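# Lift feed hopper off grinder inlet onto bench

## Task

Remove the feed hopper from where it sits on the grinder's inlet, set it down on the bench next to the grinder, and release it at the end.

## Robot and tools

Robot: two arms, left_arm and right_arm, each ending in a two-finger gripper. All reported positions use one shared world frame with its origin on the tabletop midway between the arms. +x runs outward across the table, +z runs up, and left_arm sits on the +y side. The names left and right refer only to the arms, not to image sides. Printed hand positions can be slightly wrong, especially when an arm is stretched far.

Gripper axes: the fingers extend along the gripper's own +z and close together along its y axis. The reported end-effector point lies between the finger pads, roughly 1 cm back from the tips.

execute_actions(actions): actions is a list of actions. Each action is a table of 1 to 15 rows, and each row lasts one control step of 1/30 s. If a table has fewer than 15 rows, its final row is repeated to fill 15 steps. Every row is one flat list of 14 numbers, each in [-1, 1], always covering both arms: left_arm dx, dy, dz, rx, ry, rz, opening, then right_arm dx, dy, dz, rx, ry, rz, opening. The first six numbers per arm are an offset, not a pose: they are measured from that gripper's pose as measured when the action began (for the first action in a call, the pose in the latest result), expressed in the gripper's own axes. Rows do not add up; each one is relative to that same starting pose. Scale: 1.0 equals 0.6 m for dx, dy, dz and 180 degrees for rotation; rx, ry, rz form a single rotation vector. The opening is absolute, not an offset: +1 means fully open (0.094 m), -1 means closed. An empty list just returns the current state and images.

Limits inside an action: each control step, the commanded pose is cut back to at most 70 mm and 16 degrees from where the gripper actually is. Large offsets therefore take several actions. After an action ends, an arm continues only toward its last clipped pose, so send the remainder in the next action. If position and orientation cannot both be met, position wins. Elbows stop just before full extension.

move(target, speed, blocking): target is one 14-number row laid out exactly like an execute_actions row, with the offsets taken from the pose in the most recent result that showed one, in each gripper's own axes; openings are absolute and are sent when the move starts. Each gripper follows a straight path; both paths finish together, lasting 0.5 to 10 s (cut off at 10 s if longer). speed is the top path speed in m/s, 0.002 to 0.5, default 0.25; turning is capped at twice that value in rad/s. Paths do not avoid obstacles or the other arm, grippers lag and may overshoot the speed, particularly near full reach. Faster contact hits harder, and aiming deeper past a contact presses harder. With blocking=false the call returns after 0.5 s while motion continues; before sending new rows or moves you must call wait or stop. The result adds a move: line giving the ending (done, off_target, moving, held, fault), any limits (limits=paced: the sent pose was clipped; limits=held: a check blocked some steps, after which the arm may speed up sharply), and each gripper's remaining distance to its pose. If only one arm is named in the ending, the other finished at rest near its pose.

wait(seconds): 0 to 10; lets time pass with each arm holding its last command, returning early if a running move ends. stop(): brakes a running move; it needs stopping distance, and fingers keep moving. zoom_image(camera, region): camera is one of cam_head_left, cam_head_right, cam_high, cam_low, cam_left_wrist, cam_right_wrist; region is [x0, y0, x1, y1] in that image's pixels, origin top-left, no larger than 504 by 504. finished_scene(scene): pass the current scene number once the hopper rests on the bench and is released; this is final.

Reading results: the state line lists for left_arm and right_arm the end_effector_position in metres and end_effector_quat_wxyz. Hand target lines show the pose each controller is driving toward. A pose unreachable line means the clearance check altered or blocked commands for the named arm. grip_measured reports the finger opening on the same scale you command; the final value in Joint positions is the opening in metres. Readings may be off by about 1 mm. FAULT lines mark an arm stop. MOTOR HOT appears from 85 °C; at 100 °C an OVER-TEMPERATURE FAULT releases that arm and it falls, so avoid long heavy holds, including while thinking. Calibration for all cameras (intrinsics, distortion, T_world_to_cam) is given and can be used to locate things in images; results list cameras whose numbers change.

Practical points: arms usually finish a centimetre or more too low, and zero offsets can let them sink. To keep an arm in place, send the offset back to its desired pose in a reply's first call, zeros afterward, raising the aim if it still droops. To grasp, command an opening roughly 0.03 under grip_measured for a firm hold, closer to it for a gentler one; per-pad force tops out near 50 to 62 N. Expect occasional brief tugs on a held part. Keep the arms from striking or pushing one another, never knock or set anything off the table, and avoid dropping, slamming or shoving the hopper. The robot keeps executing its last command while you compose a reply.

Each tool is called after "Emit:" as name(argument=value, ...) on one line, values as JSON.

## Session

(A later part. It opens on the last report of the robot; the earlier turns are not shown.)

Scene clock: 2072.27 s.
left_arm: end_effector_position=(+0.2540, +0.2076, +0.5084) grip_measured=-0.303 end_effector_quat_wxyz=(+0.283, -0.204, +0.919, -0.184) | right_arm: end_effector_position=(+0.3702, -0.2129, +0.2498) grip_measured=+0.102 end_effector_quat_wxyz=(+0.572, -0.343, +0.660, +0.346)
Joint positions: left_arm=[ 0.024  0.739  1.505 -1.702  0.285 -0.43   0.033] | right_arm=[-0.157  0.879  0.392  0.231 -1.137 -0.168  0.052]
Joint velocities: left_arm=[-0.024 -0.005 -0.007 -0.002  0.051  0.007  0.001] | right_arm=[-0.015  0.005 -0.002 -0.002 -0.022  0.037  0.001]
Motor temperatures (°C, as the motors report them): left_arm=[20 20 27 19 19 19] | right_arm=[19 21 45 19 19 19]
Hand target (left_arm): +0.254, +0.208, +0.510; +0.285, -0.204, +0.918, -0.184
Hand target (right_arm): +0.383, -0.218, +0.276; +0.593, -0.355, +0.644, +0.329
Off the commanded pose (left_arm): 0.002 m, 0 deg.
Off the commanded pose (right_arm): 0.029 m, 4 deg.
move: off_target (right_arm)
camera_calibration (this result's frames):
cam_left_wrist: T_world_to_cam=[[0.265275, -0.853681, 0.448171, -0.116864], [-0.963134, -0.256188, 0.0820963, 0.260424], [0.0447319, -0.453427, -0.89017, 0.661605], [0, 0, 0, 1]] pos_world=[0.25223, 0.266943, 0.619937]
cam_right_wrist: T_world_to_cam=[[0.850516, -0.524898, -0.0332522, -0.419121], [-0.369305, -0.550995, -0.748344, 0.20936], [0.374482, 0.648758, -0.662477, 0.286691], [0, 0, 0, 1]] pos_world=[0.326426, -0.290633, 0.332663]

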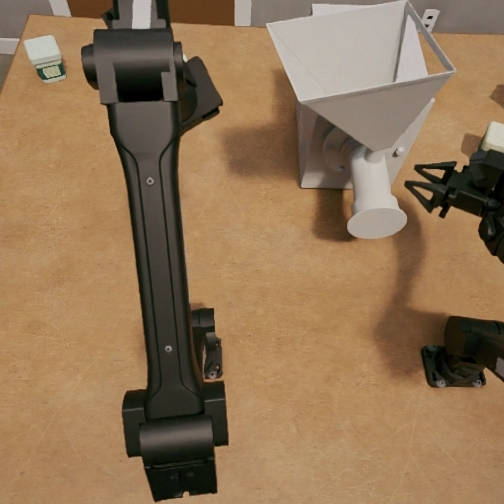

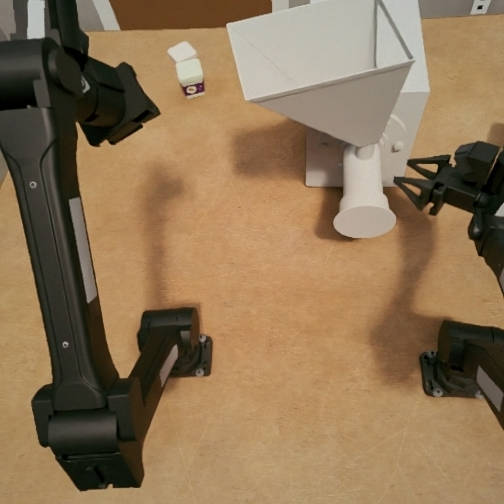

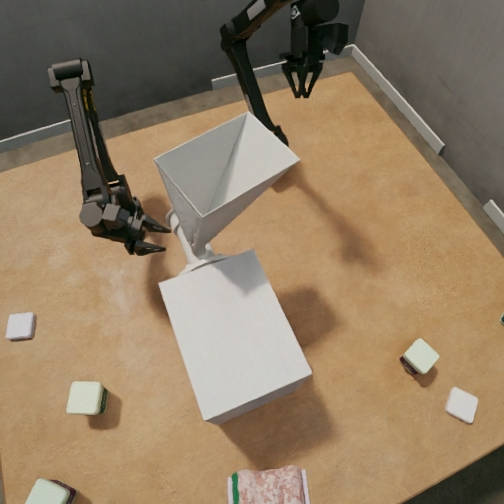

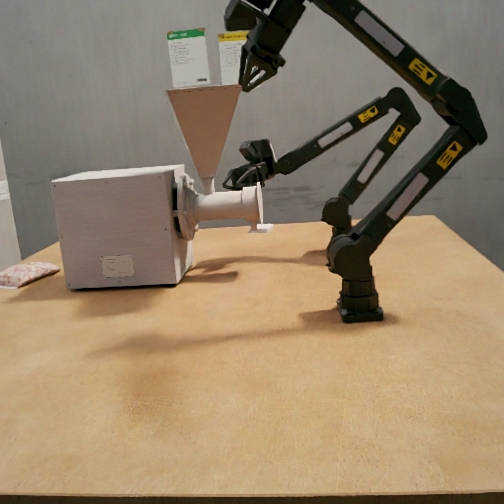

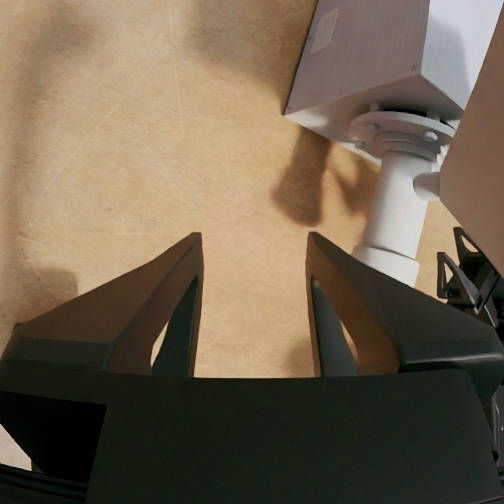

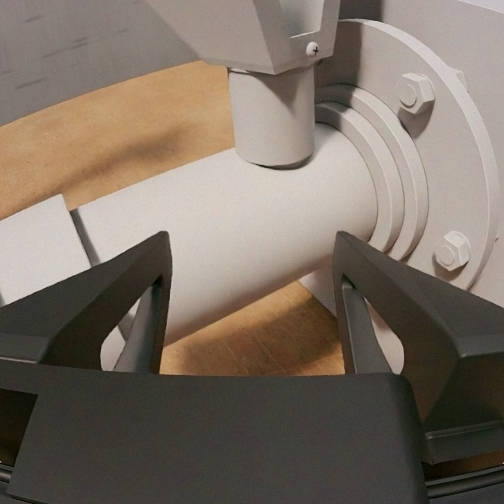

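Emit:
move(target=[0,0,0,0,0,0,-0.3, -0.0673,-0.0385,0.0725,0,0,0,0.1], speed=0.04)

Scene clock: 2084.97 s.
left_arm: end_effector_position=(+0.2543, +0.2076, +0.5064) grip_measured=-0.303 end_effector_quat_wxyz=(+0.281, -0.205, +0.920, -0.184) | right_arm: end_effector_position=(+0.4039, -0.1898, +0.2594) grip_measured=+0.102 end_effector_quat_wxyz=(+0.558, -0.335, +0.674, +0.350)
Joint positions: left_arm=[ 0.024  0.739  1.501 -1.702  0.285 -0.43   0.033] | right_arm=[-0.055  0.974  0.482  0.231 -1.03  -0.125  0.052]
Joint velocities: left_arm=[ 0.015 -0.005  0.017 -0.002 -0.022 -0.022  0.001] | right_arm=[-0.005  0.015 -0.002 -0.007 -0.051  0.007  0.   ]
Motor temperatures (°C, as the motors report them): left_arm=[20 20 27 19 19 19] | right_arm=[19 21 44 19 19 19]
Hand target (left_arm): +0.254, +0.208, +0.508; +0.283, -0.204, +0.919, -0.184
Hand target (right_arm): +0.415, -0.186, +0.283; +0.571, -0.344, +0.660, +0.346
Off the commanded pose (left_arm): 0.002 m, 0 deg.
Off the commanded pose (right_arm): 0.028 m, 3 deg.
move: off_target (right_arm)
camera_calibration (this result's frames):
cam_left_wrist: T_world_to_cam=[[0.267315, -0.853473, 0.447355, -0.116215], [-0.96275, -0.256149, 0.0866007, 0.258517], [0.040678, -0.453841, -0.890154, 0.661015], [0, 0, 0, 1]] pos_world=[0.253064, 0.267028, 0.618007]
cam_right_wrist: T_world_to_cam=[[0.844696, -0.530957, -0.0676199, -0.425151], [-0.405308, -0.551997, -0.728714, 0.250902], [0.34959, 0.642949, -0.681472, 0.279344], [0, 0, 0, 1]] pos_world=[0.36316, -0.266843, 0.344452]

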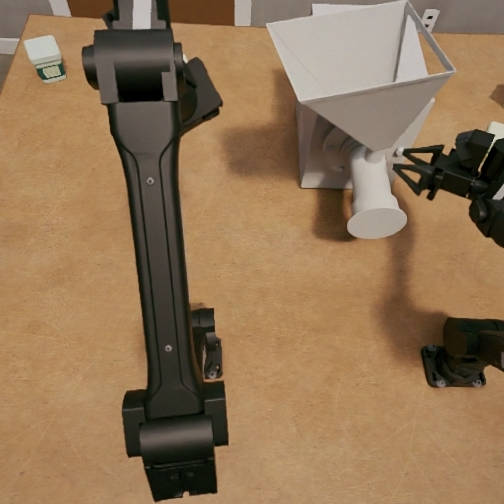

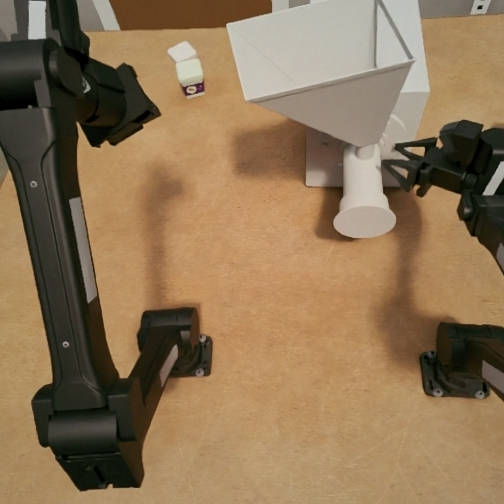

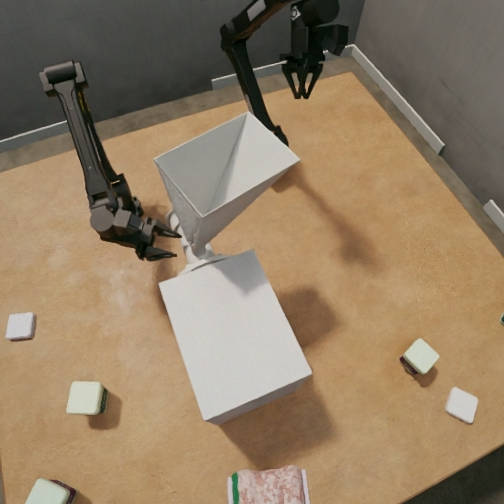

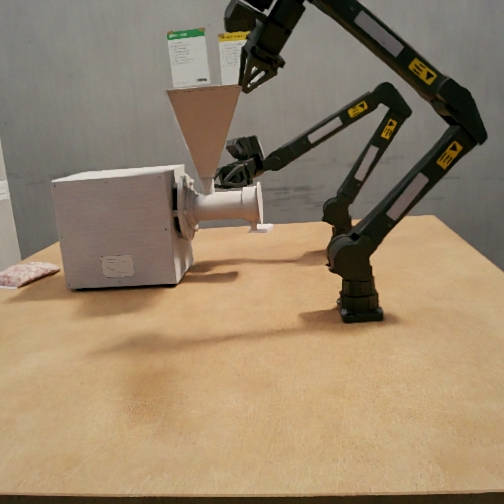

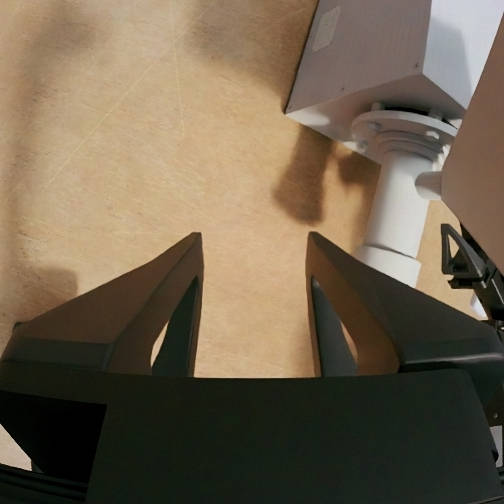

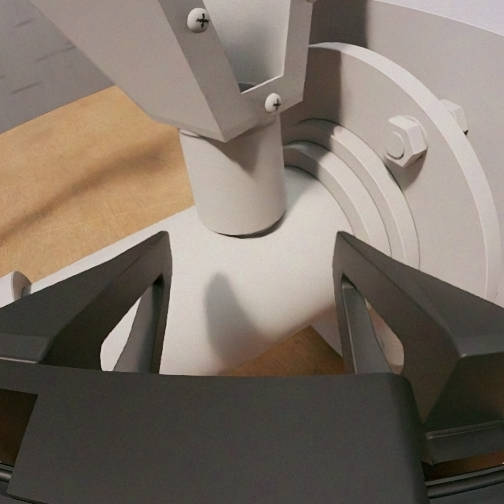

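Emit:
zoom_image(camera="cam_low", region=[170, 130, 290, 230])

Region (170, 130, 290, 230) of cam_low's 504x504 image, scaled by 4.200, with more detail than that image has.

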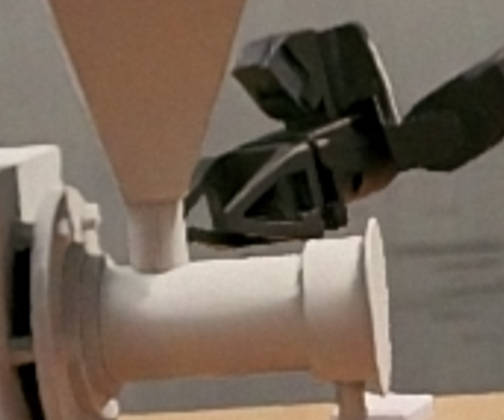

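Emit:
move(target=[0,0,0,0,0,0,-0.3, 0.013,0.004,0.005,0,0,0,0.1], speed=0.03)

Scene clock: 2107.50 s.
left_arm: end_effector_position=(+0.2547, +0.2077, +0.5044) grip_measured=-0.303 end_effector_quat_wxyz=(+0.279, -0.205, +0.920, -0.183) | right_arm: end_effector_position=(+0.4021, -0.1900, +0.2533) grip_measured=+0.102 end_effector_quat_wxyz=(+0.559, -0.333, +0.676, +0.347)
Joint positions: left_arm=[ 0.024  0.739  1.496 -1.702  0.285 -0.43   0.033] | right_arm=[-0.053  0.976  0.465  0.251 -1.021 -0.125  0.052]
Joint velocities: left_arm=[-0.005  0.005  0.002 -0.007 -0.037 -0.051 -0.   ] | right_arm=[ 0.005 -0.015 -0.012 -0.007  0.022  0.066 -0.001]
Motor temperatures (°C, as the motors report them): left_arm=[20 20 27 19 19 19] | right_arm=[19 21 44 19 19 19]
Hand target (left_arm): +0.254, +0.208, +0.506; +0.281, -0.205, +0.920, -0.184
Hand target (right_arm): +0.402, -0.186, +0.251; +0.557, -0.335, +0.674, +0.350
Off the commanded pose (left_arm): 0.002 m, 0 deg.
Off the commanded pose (right_arm): 0.004 m, 0 deg.
move: done
camera_calibration (this result's frames):
cam_left_wrist: T_world_to_cam=[[0.269519, -0.853248, 0.44646, -0.115508], [-0.962311, -0.256104, 0.0914783, 0.256454], [0.0362864, -0.454289, -0.890115, 0.660367], [0, 0, 0, 1]] pos_world=[0.253958, 0.267119, 0.615912]
cam_right_wrist: T_world_to_cam=[[0.84081, -0.537315, -0.0658052, -0.424347], [-0.408813, -0.550589, -0.727822, 0.247117], [0.354838, 0.638862, -0.682602, 0.273356], [0, 0, 0, 1]] pos_world=[0.360823, -0.266585, 0.338527]

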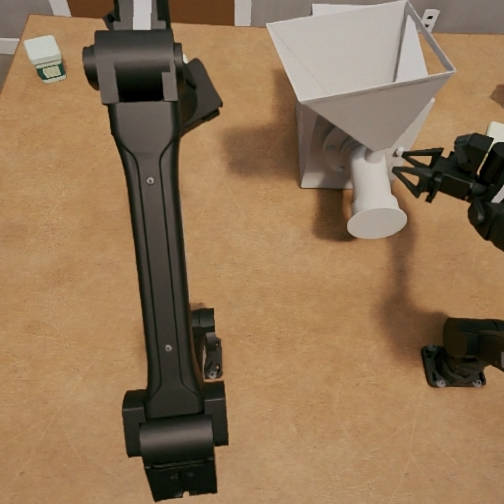

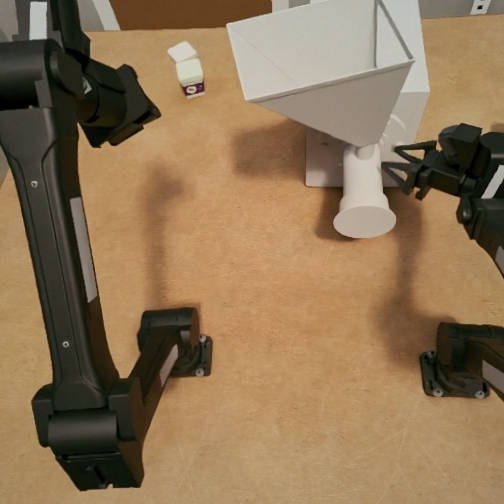

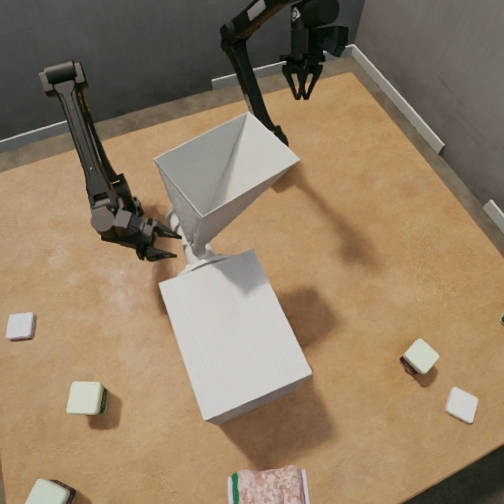

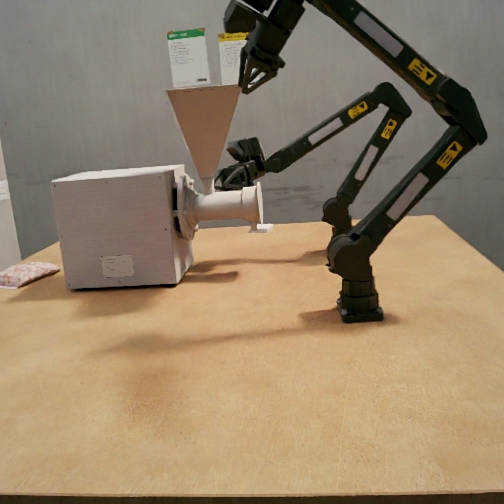

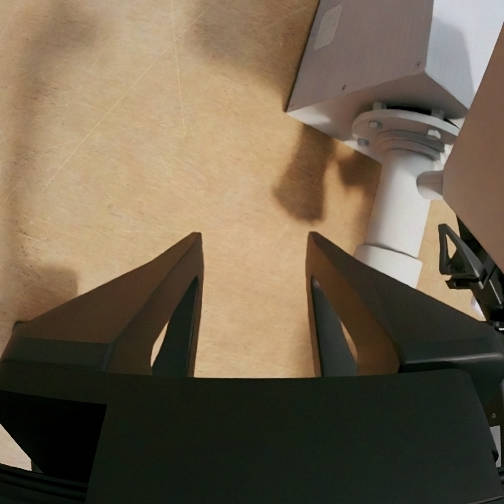

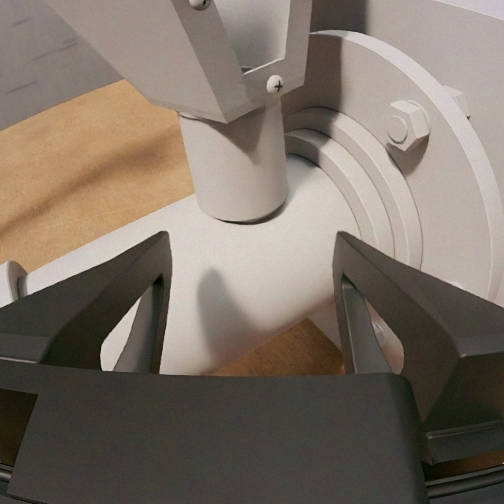

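Emit:
move(target=[0,0,0,0,0,0,-0.3, -0.0477,0.0,0.1015,0,0,-0.031,0.1], speed=0.03)

Scene clock: 2121.47 s.
left_arm: end_effector_position=(+0.2550, +0.2077, +0.5025) grip_measured=-0.303 end_effector_quat_wxyz=(+0.276, -0.206, +0.921, -0.183) | right_arm: end_effector_position=(+0.4260, -0.1440, +0.2512) grip_measured=+0.102 end_effector_quat_wxyz=(+0.558, -0.354, +0.677, +0.325)
Joint positions: left_arm=[ 0.024  0.739  1.491 -1.702  0.285 -0.43   0.033] | right_arm=[ 0.107  1.064  0.526  0.282 -0.855 -0.149  0.052]
Joint velocities: left_arm=[ 0.005  0.005  0.017 -0.012  0.081  0.022 -0.001] | right_arm=[-0.024 -0.024 -0.002 -0.007 -0.081  0.051 -0.   ]
Motor temperatures (°C, as the motors report them): left_arm=[20 20 27 19 19 19] | right_arm=[19 21 42 19 19 19]
Hand target (left_arm): +0.255, +0.208, +0.504; +0.279, -0.205, +0.920, -0.183
Hand target (right_arm): +0.437, -0.138, +0.273; +0.574, -0.366, +0.659, +0.318
Off the commanded pose (left_arm): 0.002 m, 0 deg.
Off the commanded pose (right_arm): 0.026 m, 3 deg.
move: off_target (right_arm)
camera_calibration (this result's frames):
cam_left_wrist: T_world_to_cam=[[0.271551, -0.853041, 0.445624, -0.114852], [-0.961884, -0.25606, 0.0959787, 0.254554], [0.0322329, -0.454702, -0.89006, 0.65976], [0, 0, 0, 1]] pos_world=[0.254773, 0.267202, 0.613975]
cam_right_wrist: T_world_to_cam=[[0.844115, -0.535975, -0.014155, -0.433937], [-0.387513, -0.591629, -0.706971, 0.260478], [0.370545, 0.602251, -0.7071, 0.228249], [0, 0, 0, 1]] pos_world=[0.382655, -0.215936, 0.339403]

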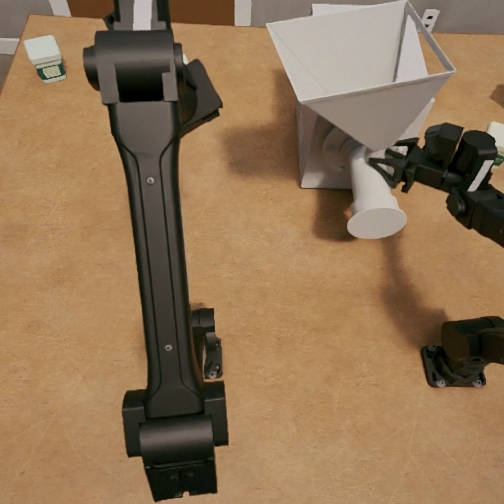

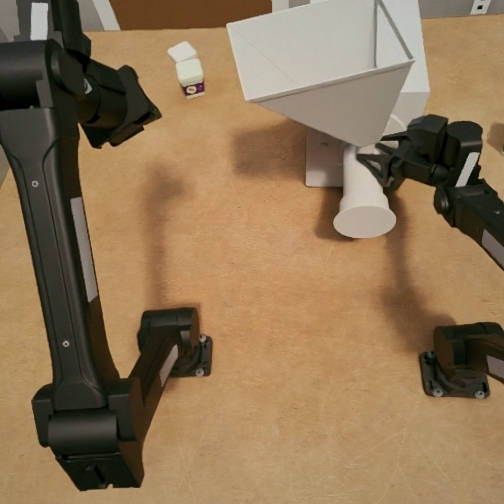

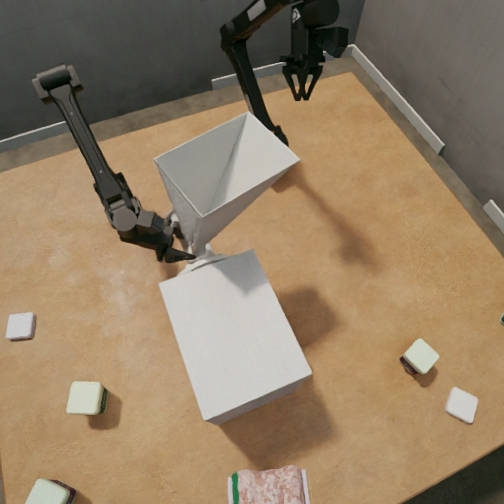

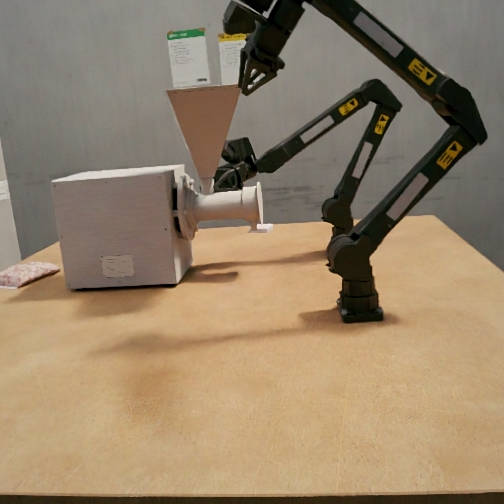

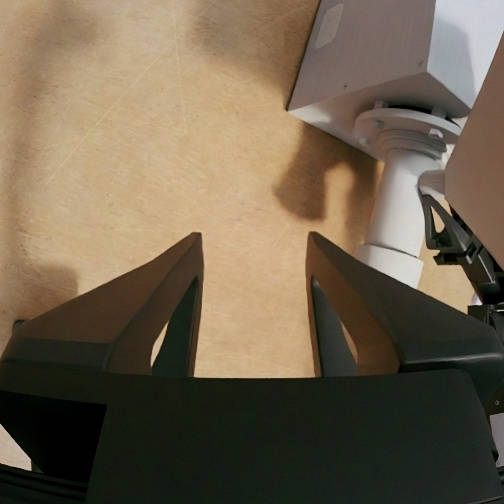

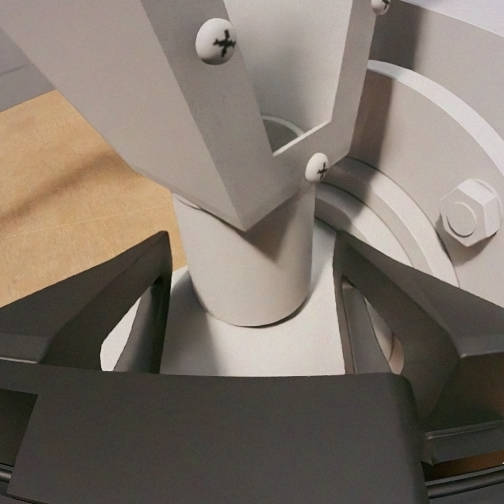

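Emit:
move(target=[0,0,0,0,0,0,-0.3, -0.034,-0.006,0.030,0,0,-0.012,0.1], speed=0.02)

Scene clock: 2143.23 s.
left_arm: end_effector_position=(+0.2553, +0.2077, +0.5004) grip_measured=-0.303 end_effector_quat_wxyz=(+0.274, -0.206, +0.921, -0.183) | right_arm: end_effector_position=(+0.4303, -0.1363, +0.2532) grip_measured=+0.102 end_effector_quat_wxyz=(+0.556, -0.357, +0.680, +0.318)
Joint positions: left_arm=[ 0.024  0.739  1.486 -1.702  0.285 -0.43   0.033] | right_arm=[ 0.135  1.071  0.545  0.262 -0.819 -0.16   0.052]
Joint velocities: left_arm=[-0.005  0.005  0.012 -0.007 -0.051 -0.007  0.   ] | right_arm=[ 0.005 -0.005 -0.032  0.002  0.007 -0.037  0.001]
Motor temperatures (°C, as the motors report them): left_arm=[20 20 27 19 19 19] | right_arm=[19 21 43 19 19 19]
Hand target (left_arm): +0.255, +0.208, +0.502; +0.276, -0.206, +0.921, -0.183
Hand target (right_arm): +0.440, -0.129, +0.268; +0.564, -0.367, +0.670, +0.315
Off the commanded pose (left_arm): 0.002 m, 0 deg.
Off the commanded pose (right_arm): 0.020 m, 2 deg.
move: off_target (right_arm)
camera_calibration (this result's frames):
cam_left_wrist: T_world_to_cam=[[0.273747, -0.852817, 0.444708, -0.114136], [-0.961399, -0.256011, 0.100852, 0.2525], [0.0278419, -0.45515, -0.889979, 0.659093], [0, 0, 0, 1]] pos_world=[0.255647, 0.267291, 0.611872]
cam_right_wrist: T_world_to_cam=[[0.840818, -0.541304, -0.00386343, -0.435389], [-0.389728, -0.600389, -0.698315, 0.265715], [0.375681, 0.588662, -0.71578, 0.221539], [0, 0, 0, 1]] pos_world=[0.386412, -0.206557, 0.342444]

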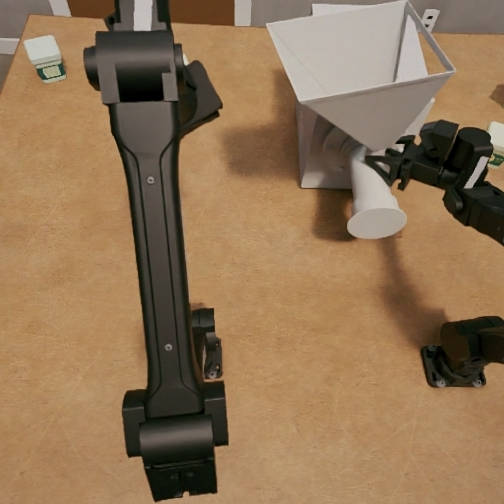

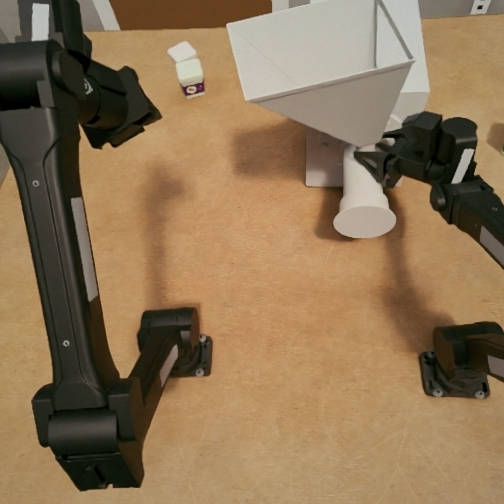

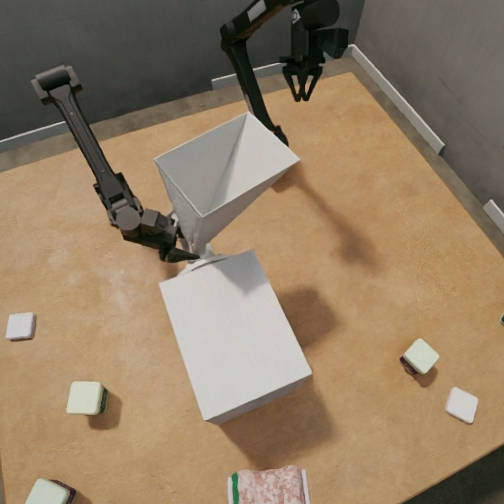

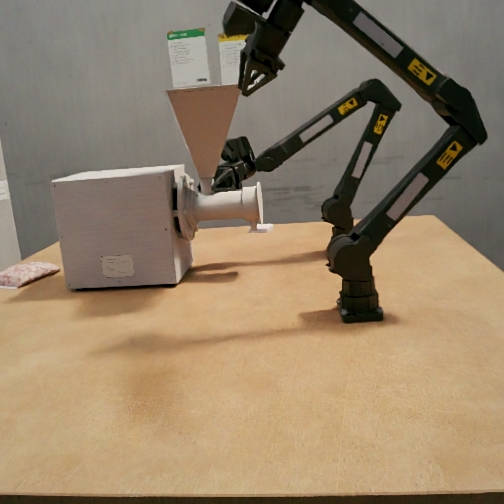

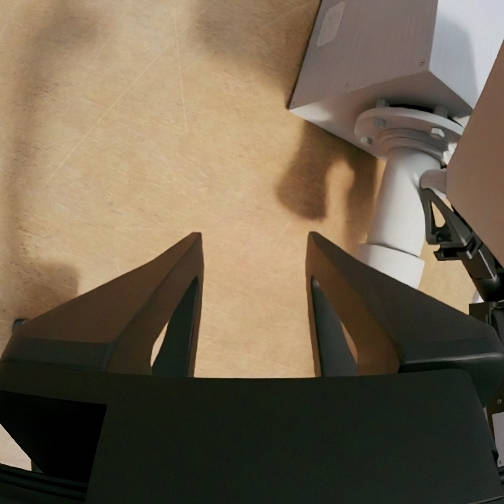

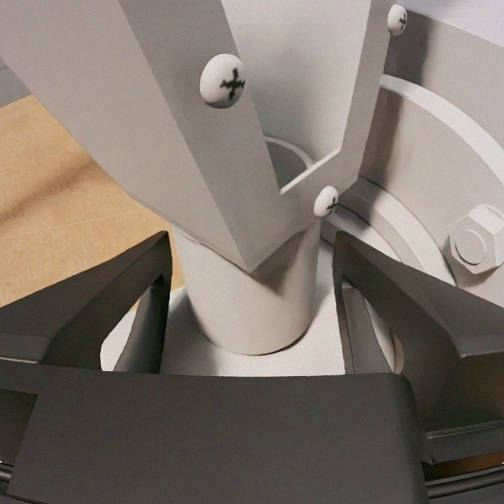

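Emit:
move(target=[0,0,0,0,0,0,-0.3, -0.02,0,0.008,0,0,0,-0.4], speed=0.02)

Scene clock: 2147.07 s.
left_arm: end_effector_position=(+0.2556, +0.2078, +0.4985) grip_measured=-0.303 end_effector_quat_wxyz=(+0.272, -0.207, +0.922, -0.182) | right_arm: end_effector_position=(+0.4298, -0.1360, +0.2527) grip_measured=-0.189 end_effector_quat_wxyz=(+0.556, -0.359, +0.681, +0.313)
Joint positions: left_arm=[ 0.024  0.739  1.482 -1.702  0.285 -0.43   0.033] | right_arm=[ 0.138  1.067  0.545  0.251 -0.81  -0.171  0.038]
Joint velocities: left_arm=[-0.005 -0.015 -0.022 -0.007  0.007 -0.022 -0.001] | right_arm=[-0.005 -0.034 -0.007  0.017  0.022  0.022 -0.002]
Motor temperatures (°C, as the motors report them): left_arm=[20 20 27 19 19 19] | right_arm=[19 21 43 19 19 19]
Hand target (left_arm): +0.255, +0.208, +0.500; +0.274, -0.206, +0.921, -0.183
Hand target (right_arm): +0.434, -0.131, +0.264; +0.557, -0.357, +0.680, +0.318
Off the commanded pose (left_arm): 0.002 m, 0 deg.
Off the commanded pose (right_arm): 0.013 m, 1 deg.
move: off_target (right_arm)
camera_calibration (this result's frames):
cam_left_wrist: T_world_to_cam=[[0.27577, -0.852611, 0.443853, -0.113473], [-0.960929, -0.255963, 0.105348, 0.250608], [0.0237891, -0.455563, -0.889886, 0.658469], [0, 0, 0, 1]] pos_world=[0.256444, 0.267373, 0.609926]
cam_right_wrist: T_world_to_cam=[[0.839218, -0.54378, 0.0041724, -0.436442], [-0.389097, -0.605821, -0.693963, 0.263197], [0.379891, 0.580763, -0.719999, 0.219367], [0, 0, 0, 1]] pos_world=[0.385344, -0.205278, 0.342414]

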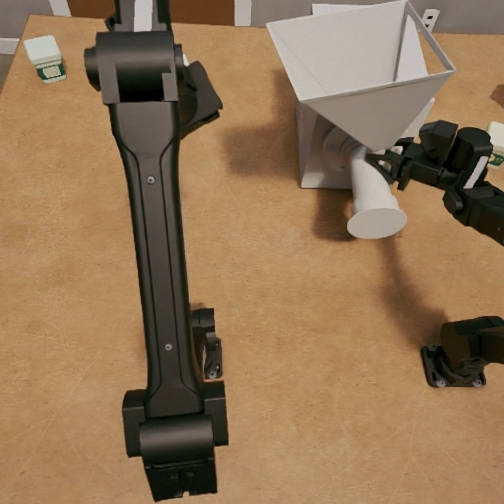

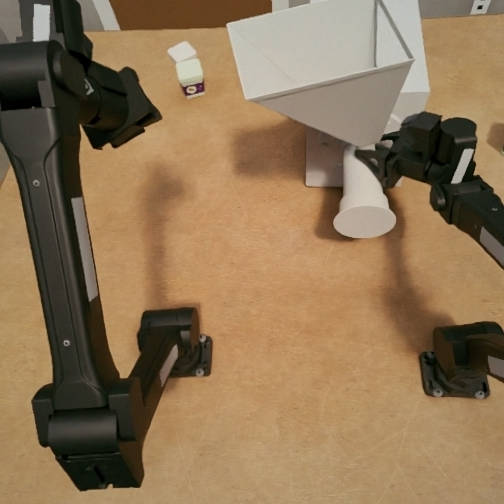

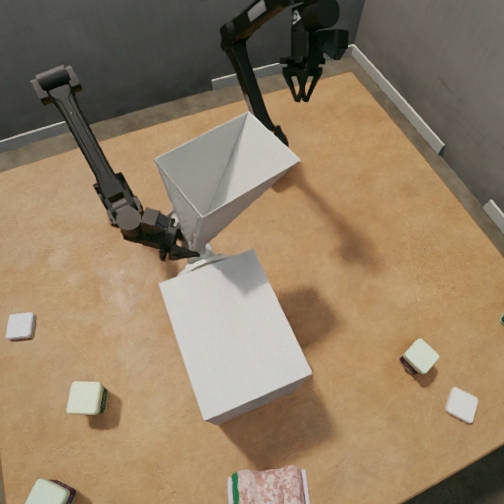

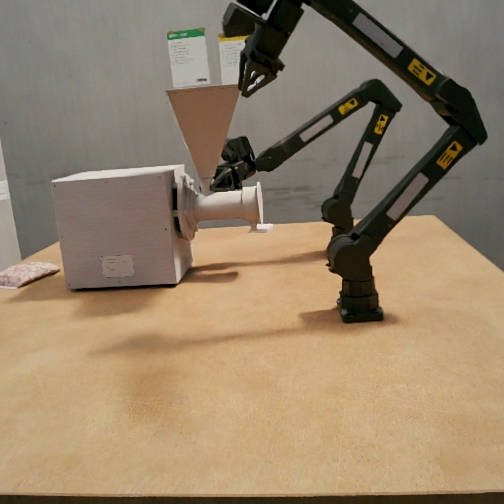

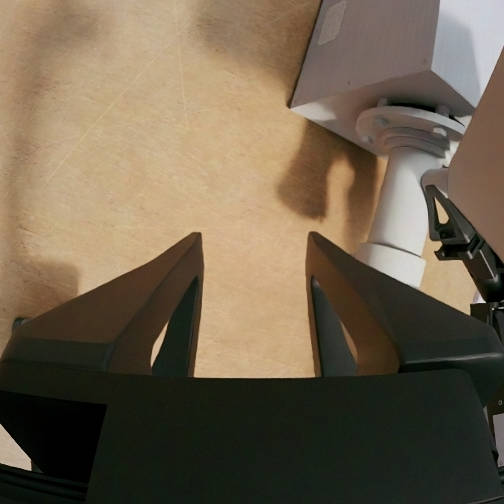

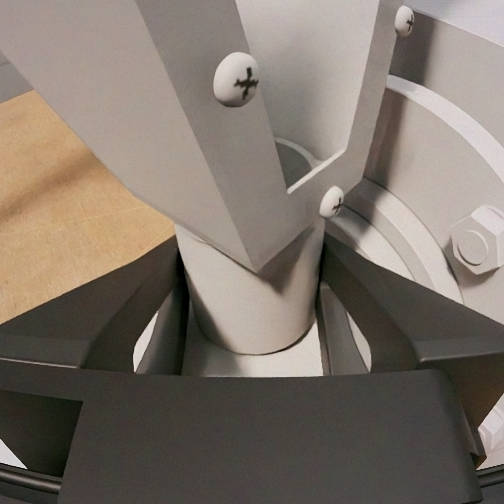

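Emit:
move(target=[0,0,0,0,0,0,-0.3, -0.0888,-0.0075,0.0022,0,0,0,-0.4], speed=0.02)

Scene clock: 2158.33 s.
left_arm: end_effector_position=(+0.2559, +0.2078, +0.4964) grip_measured=-0.303 end_effector_quat_wxyz=(+0.270, -0.207, +0.923, -0.182) | right_arm: end_effector_position=(+0.4295, -0.1360, +0.2542) grip_measured=-0.189 end_effector_quat_wxyz=(+0.531, -0.366, +0.701, +0.304)
Joint positions: left_arm=[ 0.024  0.739  1.477 -1.702  0.285 -0.43   0.033] | right_arm=[ 0.143  1.046  0.588  0.093 -0.793 -0.226  0.038]
Joint velocities: left_arm=[-0.015  0.005 -0.002 -0.007 -0.007 -0.037 -0.001] | right_arm=[-0.005 -0.005 -0.002  0.002  0.081  0.022 -0.   ]
Motor temperatures (°C, as the motors report them): left_arm=[20 20 27 19 19 19] | right_arm=[19 21 43 19 19 19]
Hand target (left_arm): +0.256, +0.208, +0.498; +0.272, -0.207, +0.922, -0.182
Hand target (right_arm): +0.437, -0.131, +0.304; +0.556, -0.360, +0.680, +0.313
Off the commanded pose (left_arm): 0.002 m, 0 deg.
Off the commanded pose (right_arm): 0.052 m, 4 deg.
move: off_target (right_arm)
camera_calibration (this result's frames):
cam_left_wrist: T_world_to_cam=[[0.277958, -0.852388, 0.442916, -0.11275], [-0.960397, -0.255909, 0.110216, 0.248562], [0.019399, -0.456011, -0.889763, 0.657784], [0, 0, 0, 1]] pos_world=[0.257298, 0.26746, 0.607815]
cam_right_wrist: T_world_to_cam=[[0.839475, -0.543355, -0.00689994, -0.433477], [-0.419322, -0.639666, -0.644202, 0.259835], [0.345616, 0.543685, -0.764824, 0.24165], [0, 0, 0, 1]] pos_world=[0.389329, -0.200705, 0.349215]

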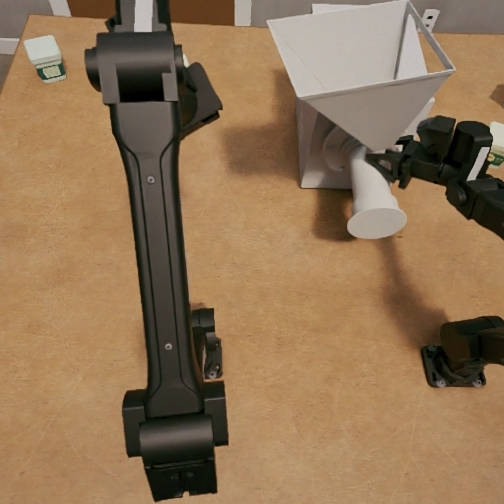

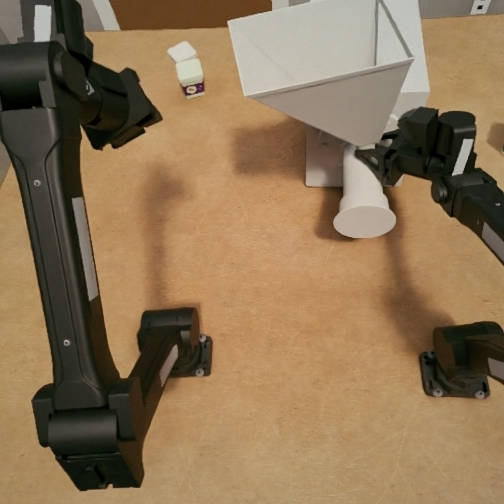

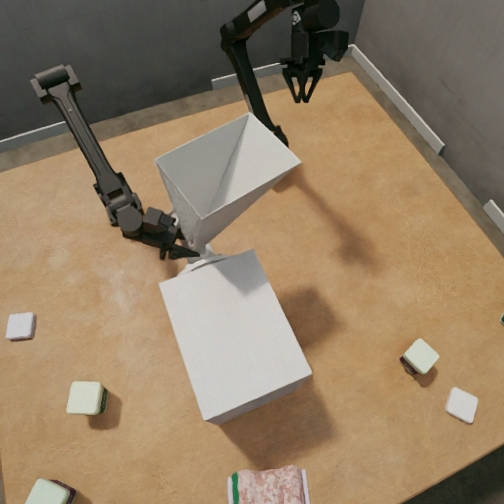

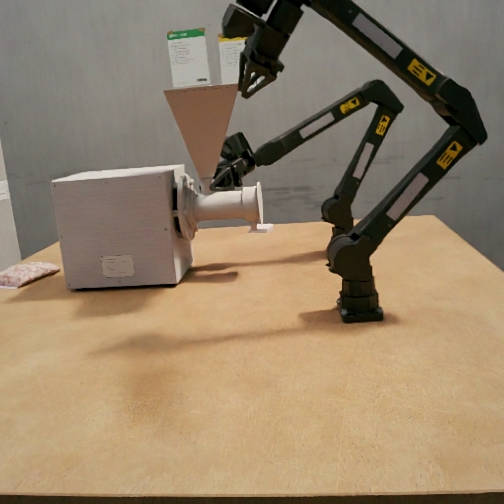

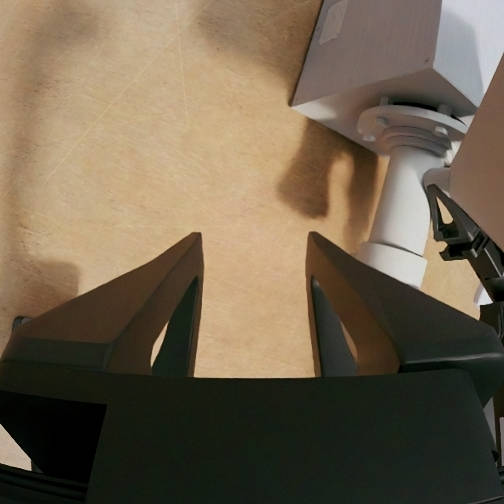

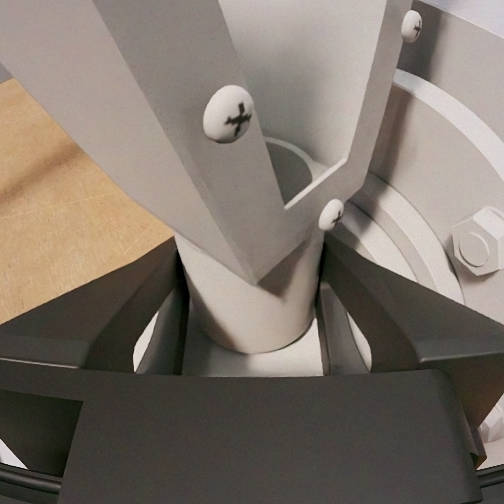

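Emit:
move(target=[0,0,0,0,0,0,-0.3, -0.1145,-0.0055,-0.0108,0,-0.055,0,-0.4], speed=0.02)

Scene clock: 2184.10 s.
left_arm: end_effector_position=(+0.2562, +0.2078, +0.4943) grip_measured=-0.303 end_effector_quat_wxyz=(+0.267, -0.208, +0.923, -0.182) | right_arm: end_effector_position=(+0.4301, -0.1355, +0.2573) grip_measured=-0.189 end_effector_quat_wxyz=(+0.545, -0.349, +0.693, +0.317)
Joint positions: left_arm=[ 0.024  0.739  1.472 -1.702  0.285 -0.43   0.033] | right_arm=[ 0.143  1.051  0.564  0.189 -0.796 -0.156  0.038]
Joint velocities: left_arm=[-0.005 -0.005 -0.002 -0.007  0.007 -0.022  0.   ] | right_arm=[-0.015  0.015 -0.007 -0.022 -0.007  0.051 -0.   ]
Motor temperatures (°C, as the motors report them): left_arm=[20 20 27 19 19 19] | right_arm=[19 21 45 19 19 19]
Hand target (left_arm): +0.256, +0.208, +0.496; +0.270, -0.207, +0.923, -0.182
Hand target (right_arm): +0.436, -0.132, +0.321; +0.587, -0.343, +0.653, +0.333
Off the commanded pose (left_arm): 0.002 m, 0 deg.
Off the commanded pose (right_arm): 0.066 m, 7 deg.
move: off_target (right_arm)
camera_calibration (this result's frames):
cam_left_wrist: T_world_to_cam=[[0.280141, -0.852165, 0.441968, -0.112023], [-0.959842, -0.255852, 0.115082, 0.246522], [0.0150096, -0.456459, -0.889618, 0.65709], [0, 0, 0, 1]] pos_world=[0.258141, 0.267546, 0.605699]
cam_right_wrist: T_world_to_cam=[[0.832436, -0.553448, -0.0273018, -0.426815], [-0.422027, -0.601298, -0.678479, 0.277586], [0.359086, 0.576312, -0.734113, 0.234259], [0, 0, 0, 1]] pos_world=[0.388326, -0.204314, 0.348656]

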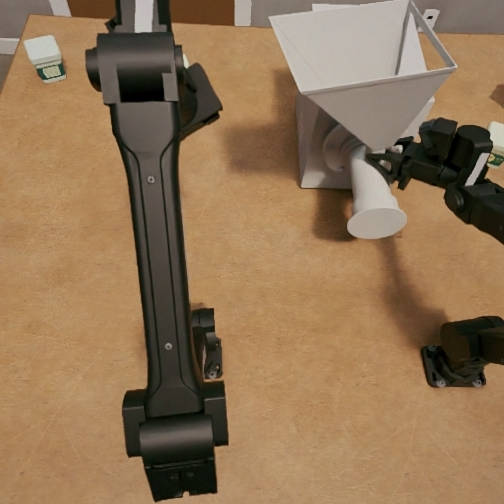

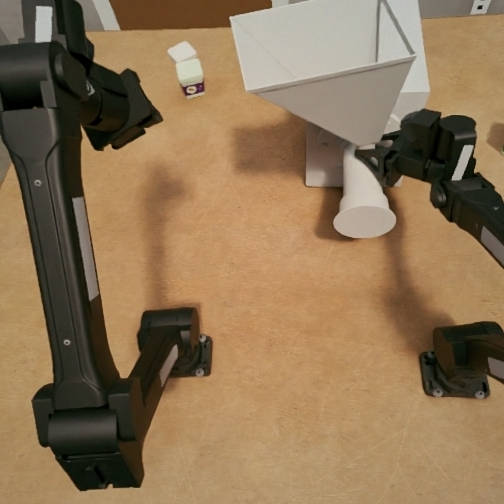

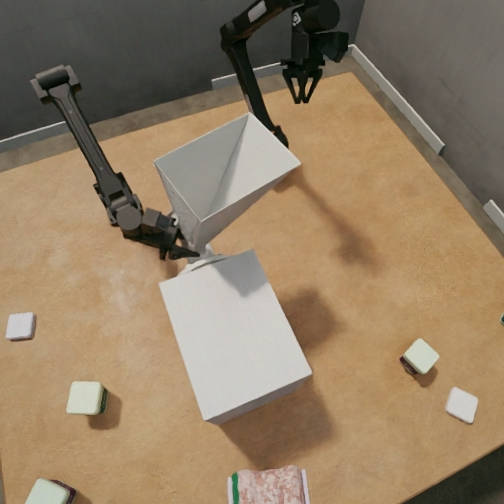

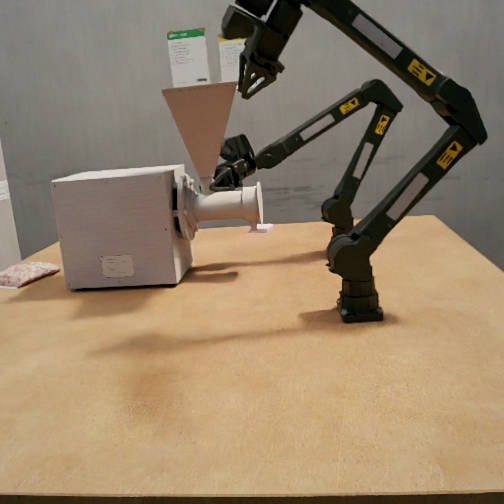

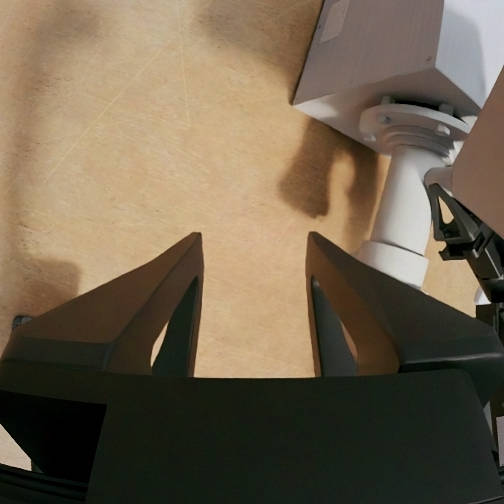

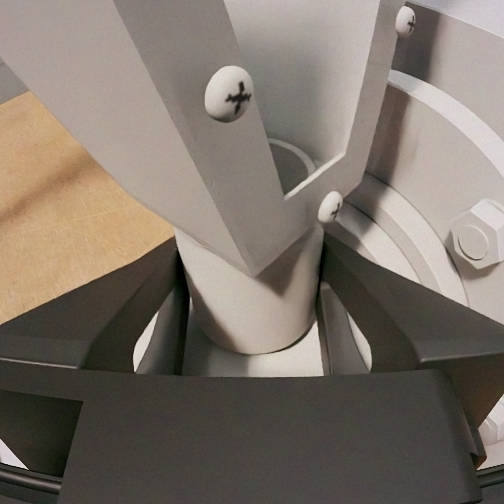

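Emit:
zoom_image(camera="cam_low", region=[150, 70, 290, 230])

Emit:
zoom_image(camera="cam_head_right", region=[300, 80, 440, 220])

Region (150, 70, 290, 230) of cam_low's 504x504 image, scaled by 3.150, with more detail than that image has; it fills the left 441 columns of this view, and the rest is white.

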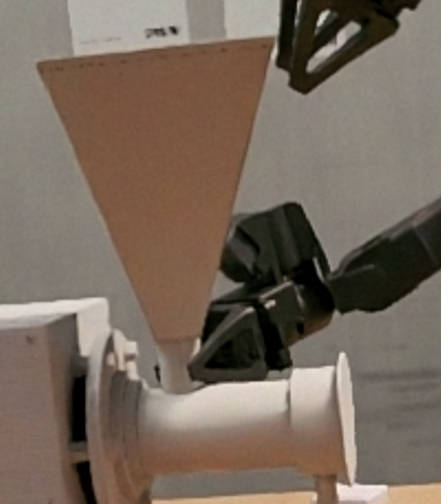

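Region (300, 80, 440, 220) of cam_head_right's 504x504 image, scaled by 3.600, with more detail than that image has.

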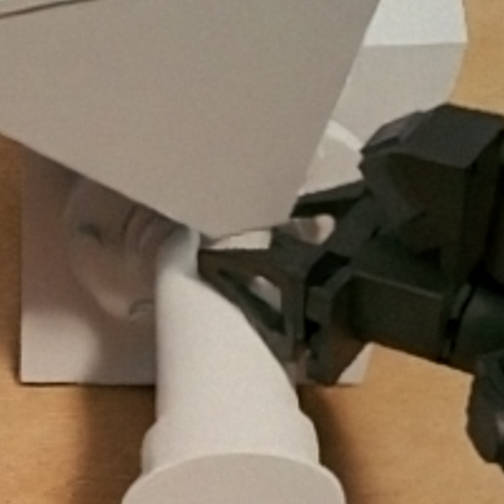

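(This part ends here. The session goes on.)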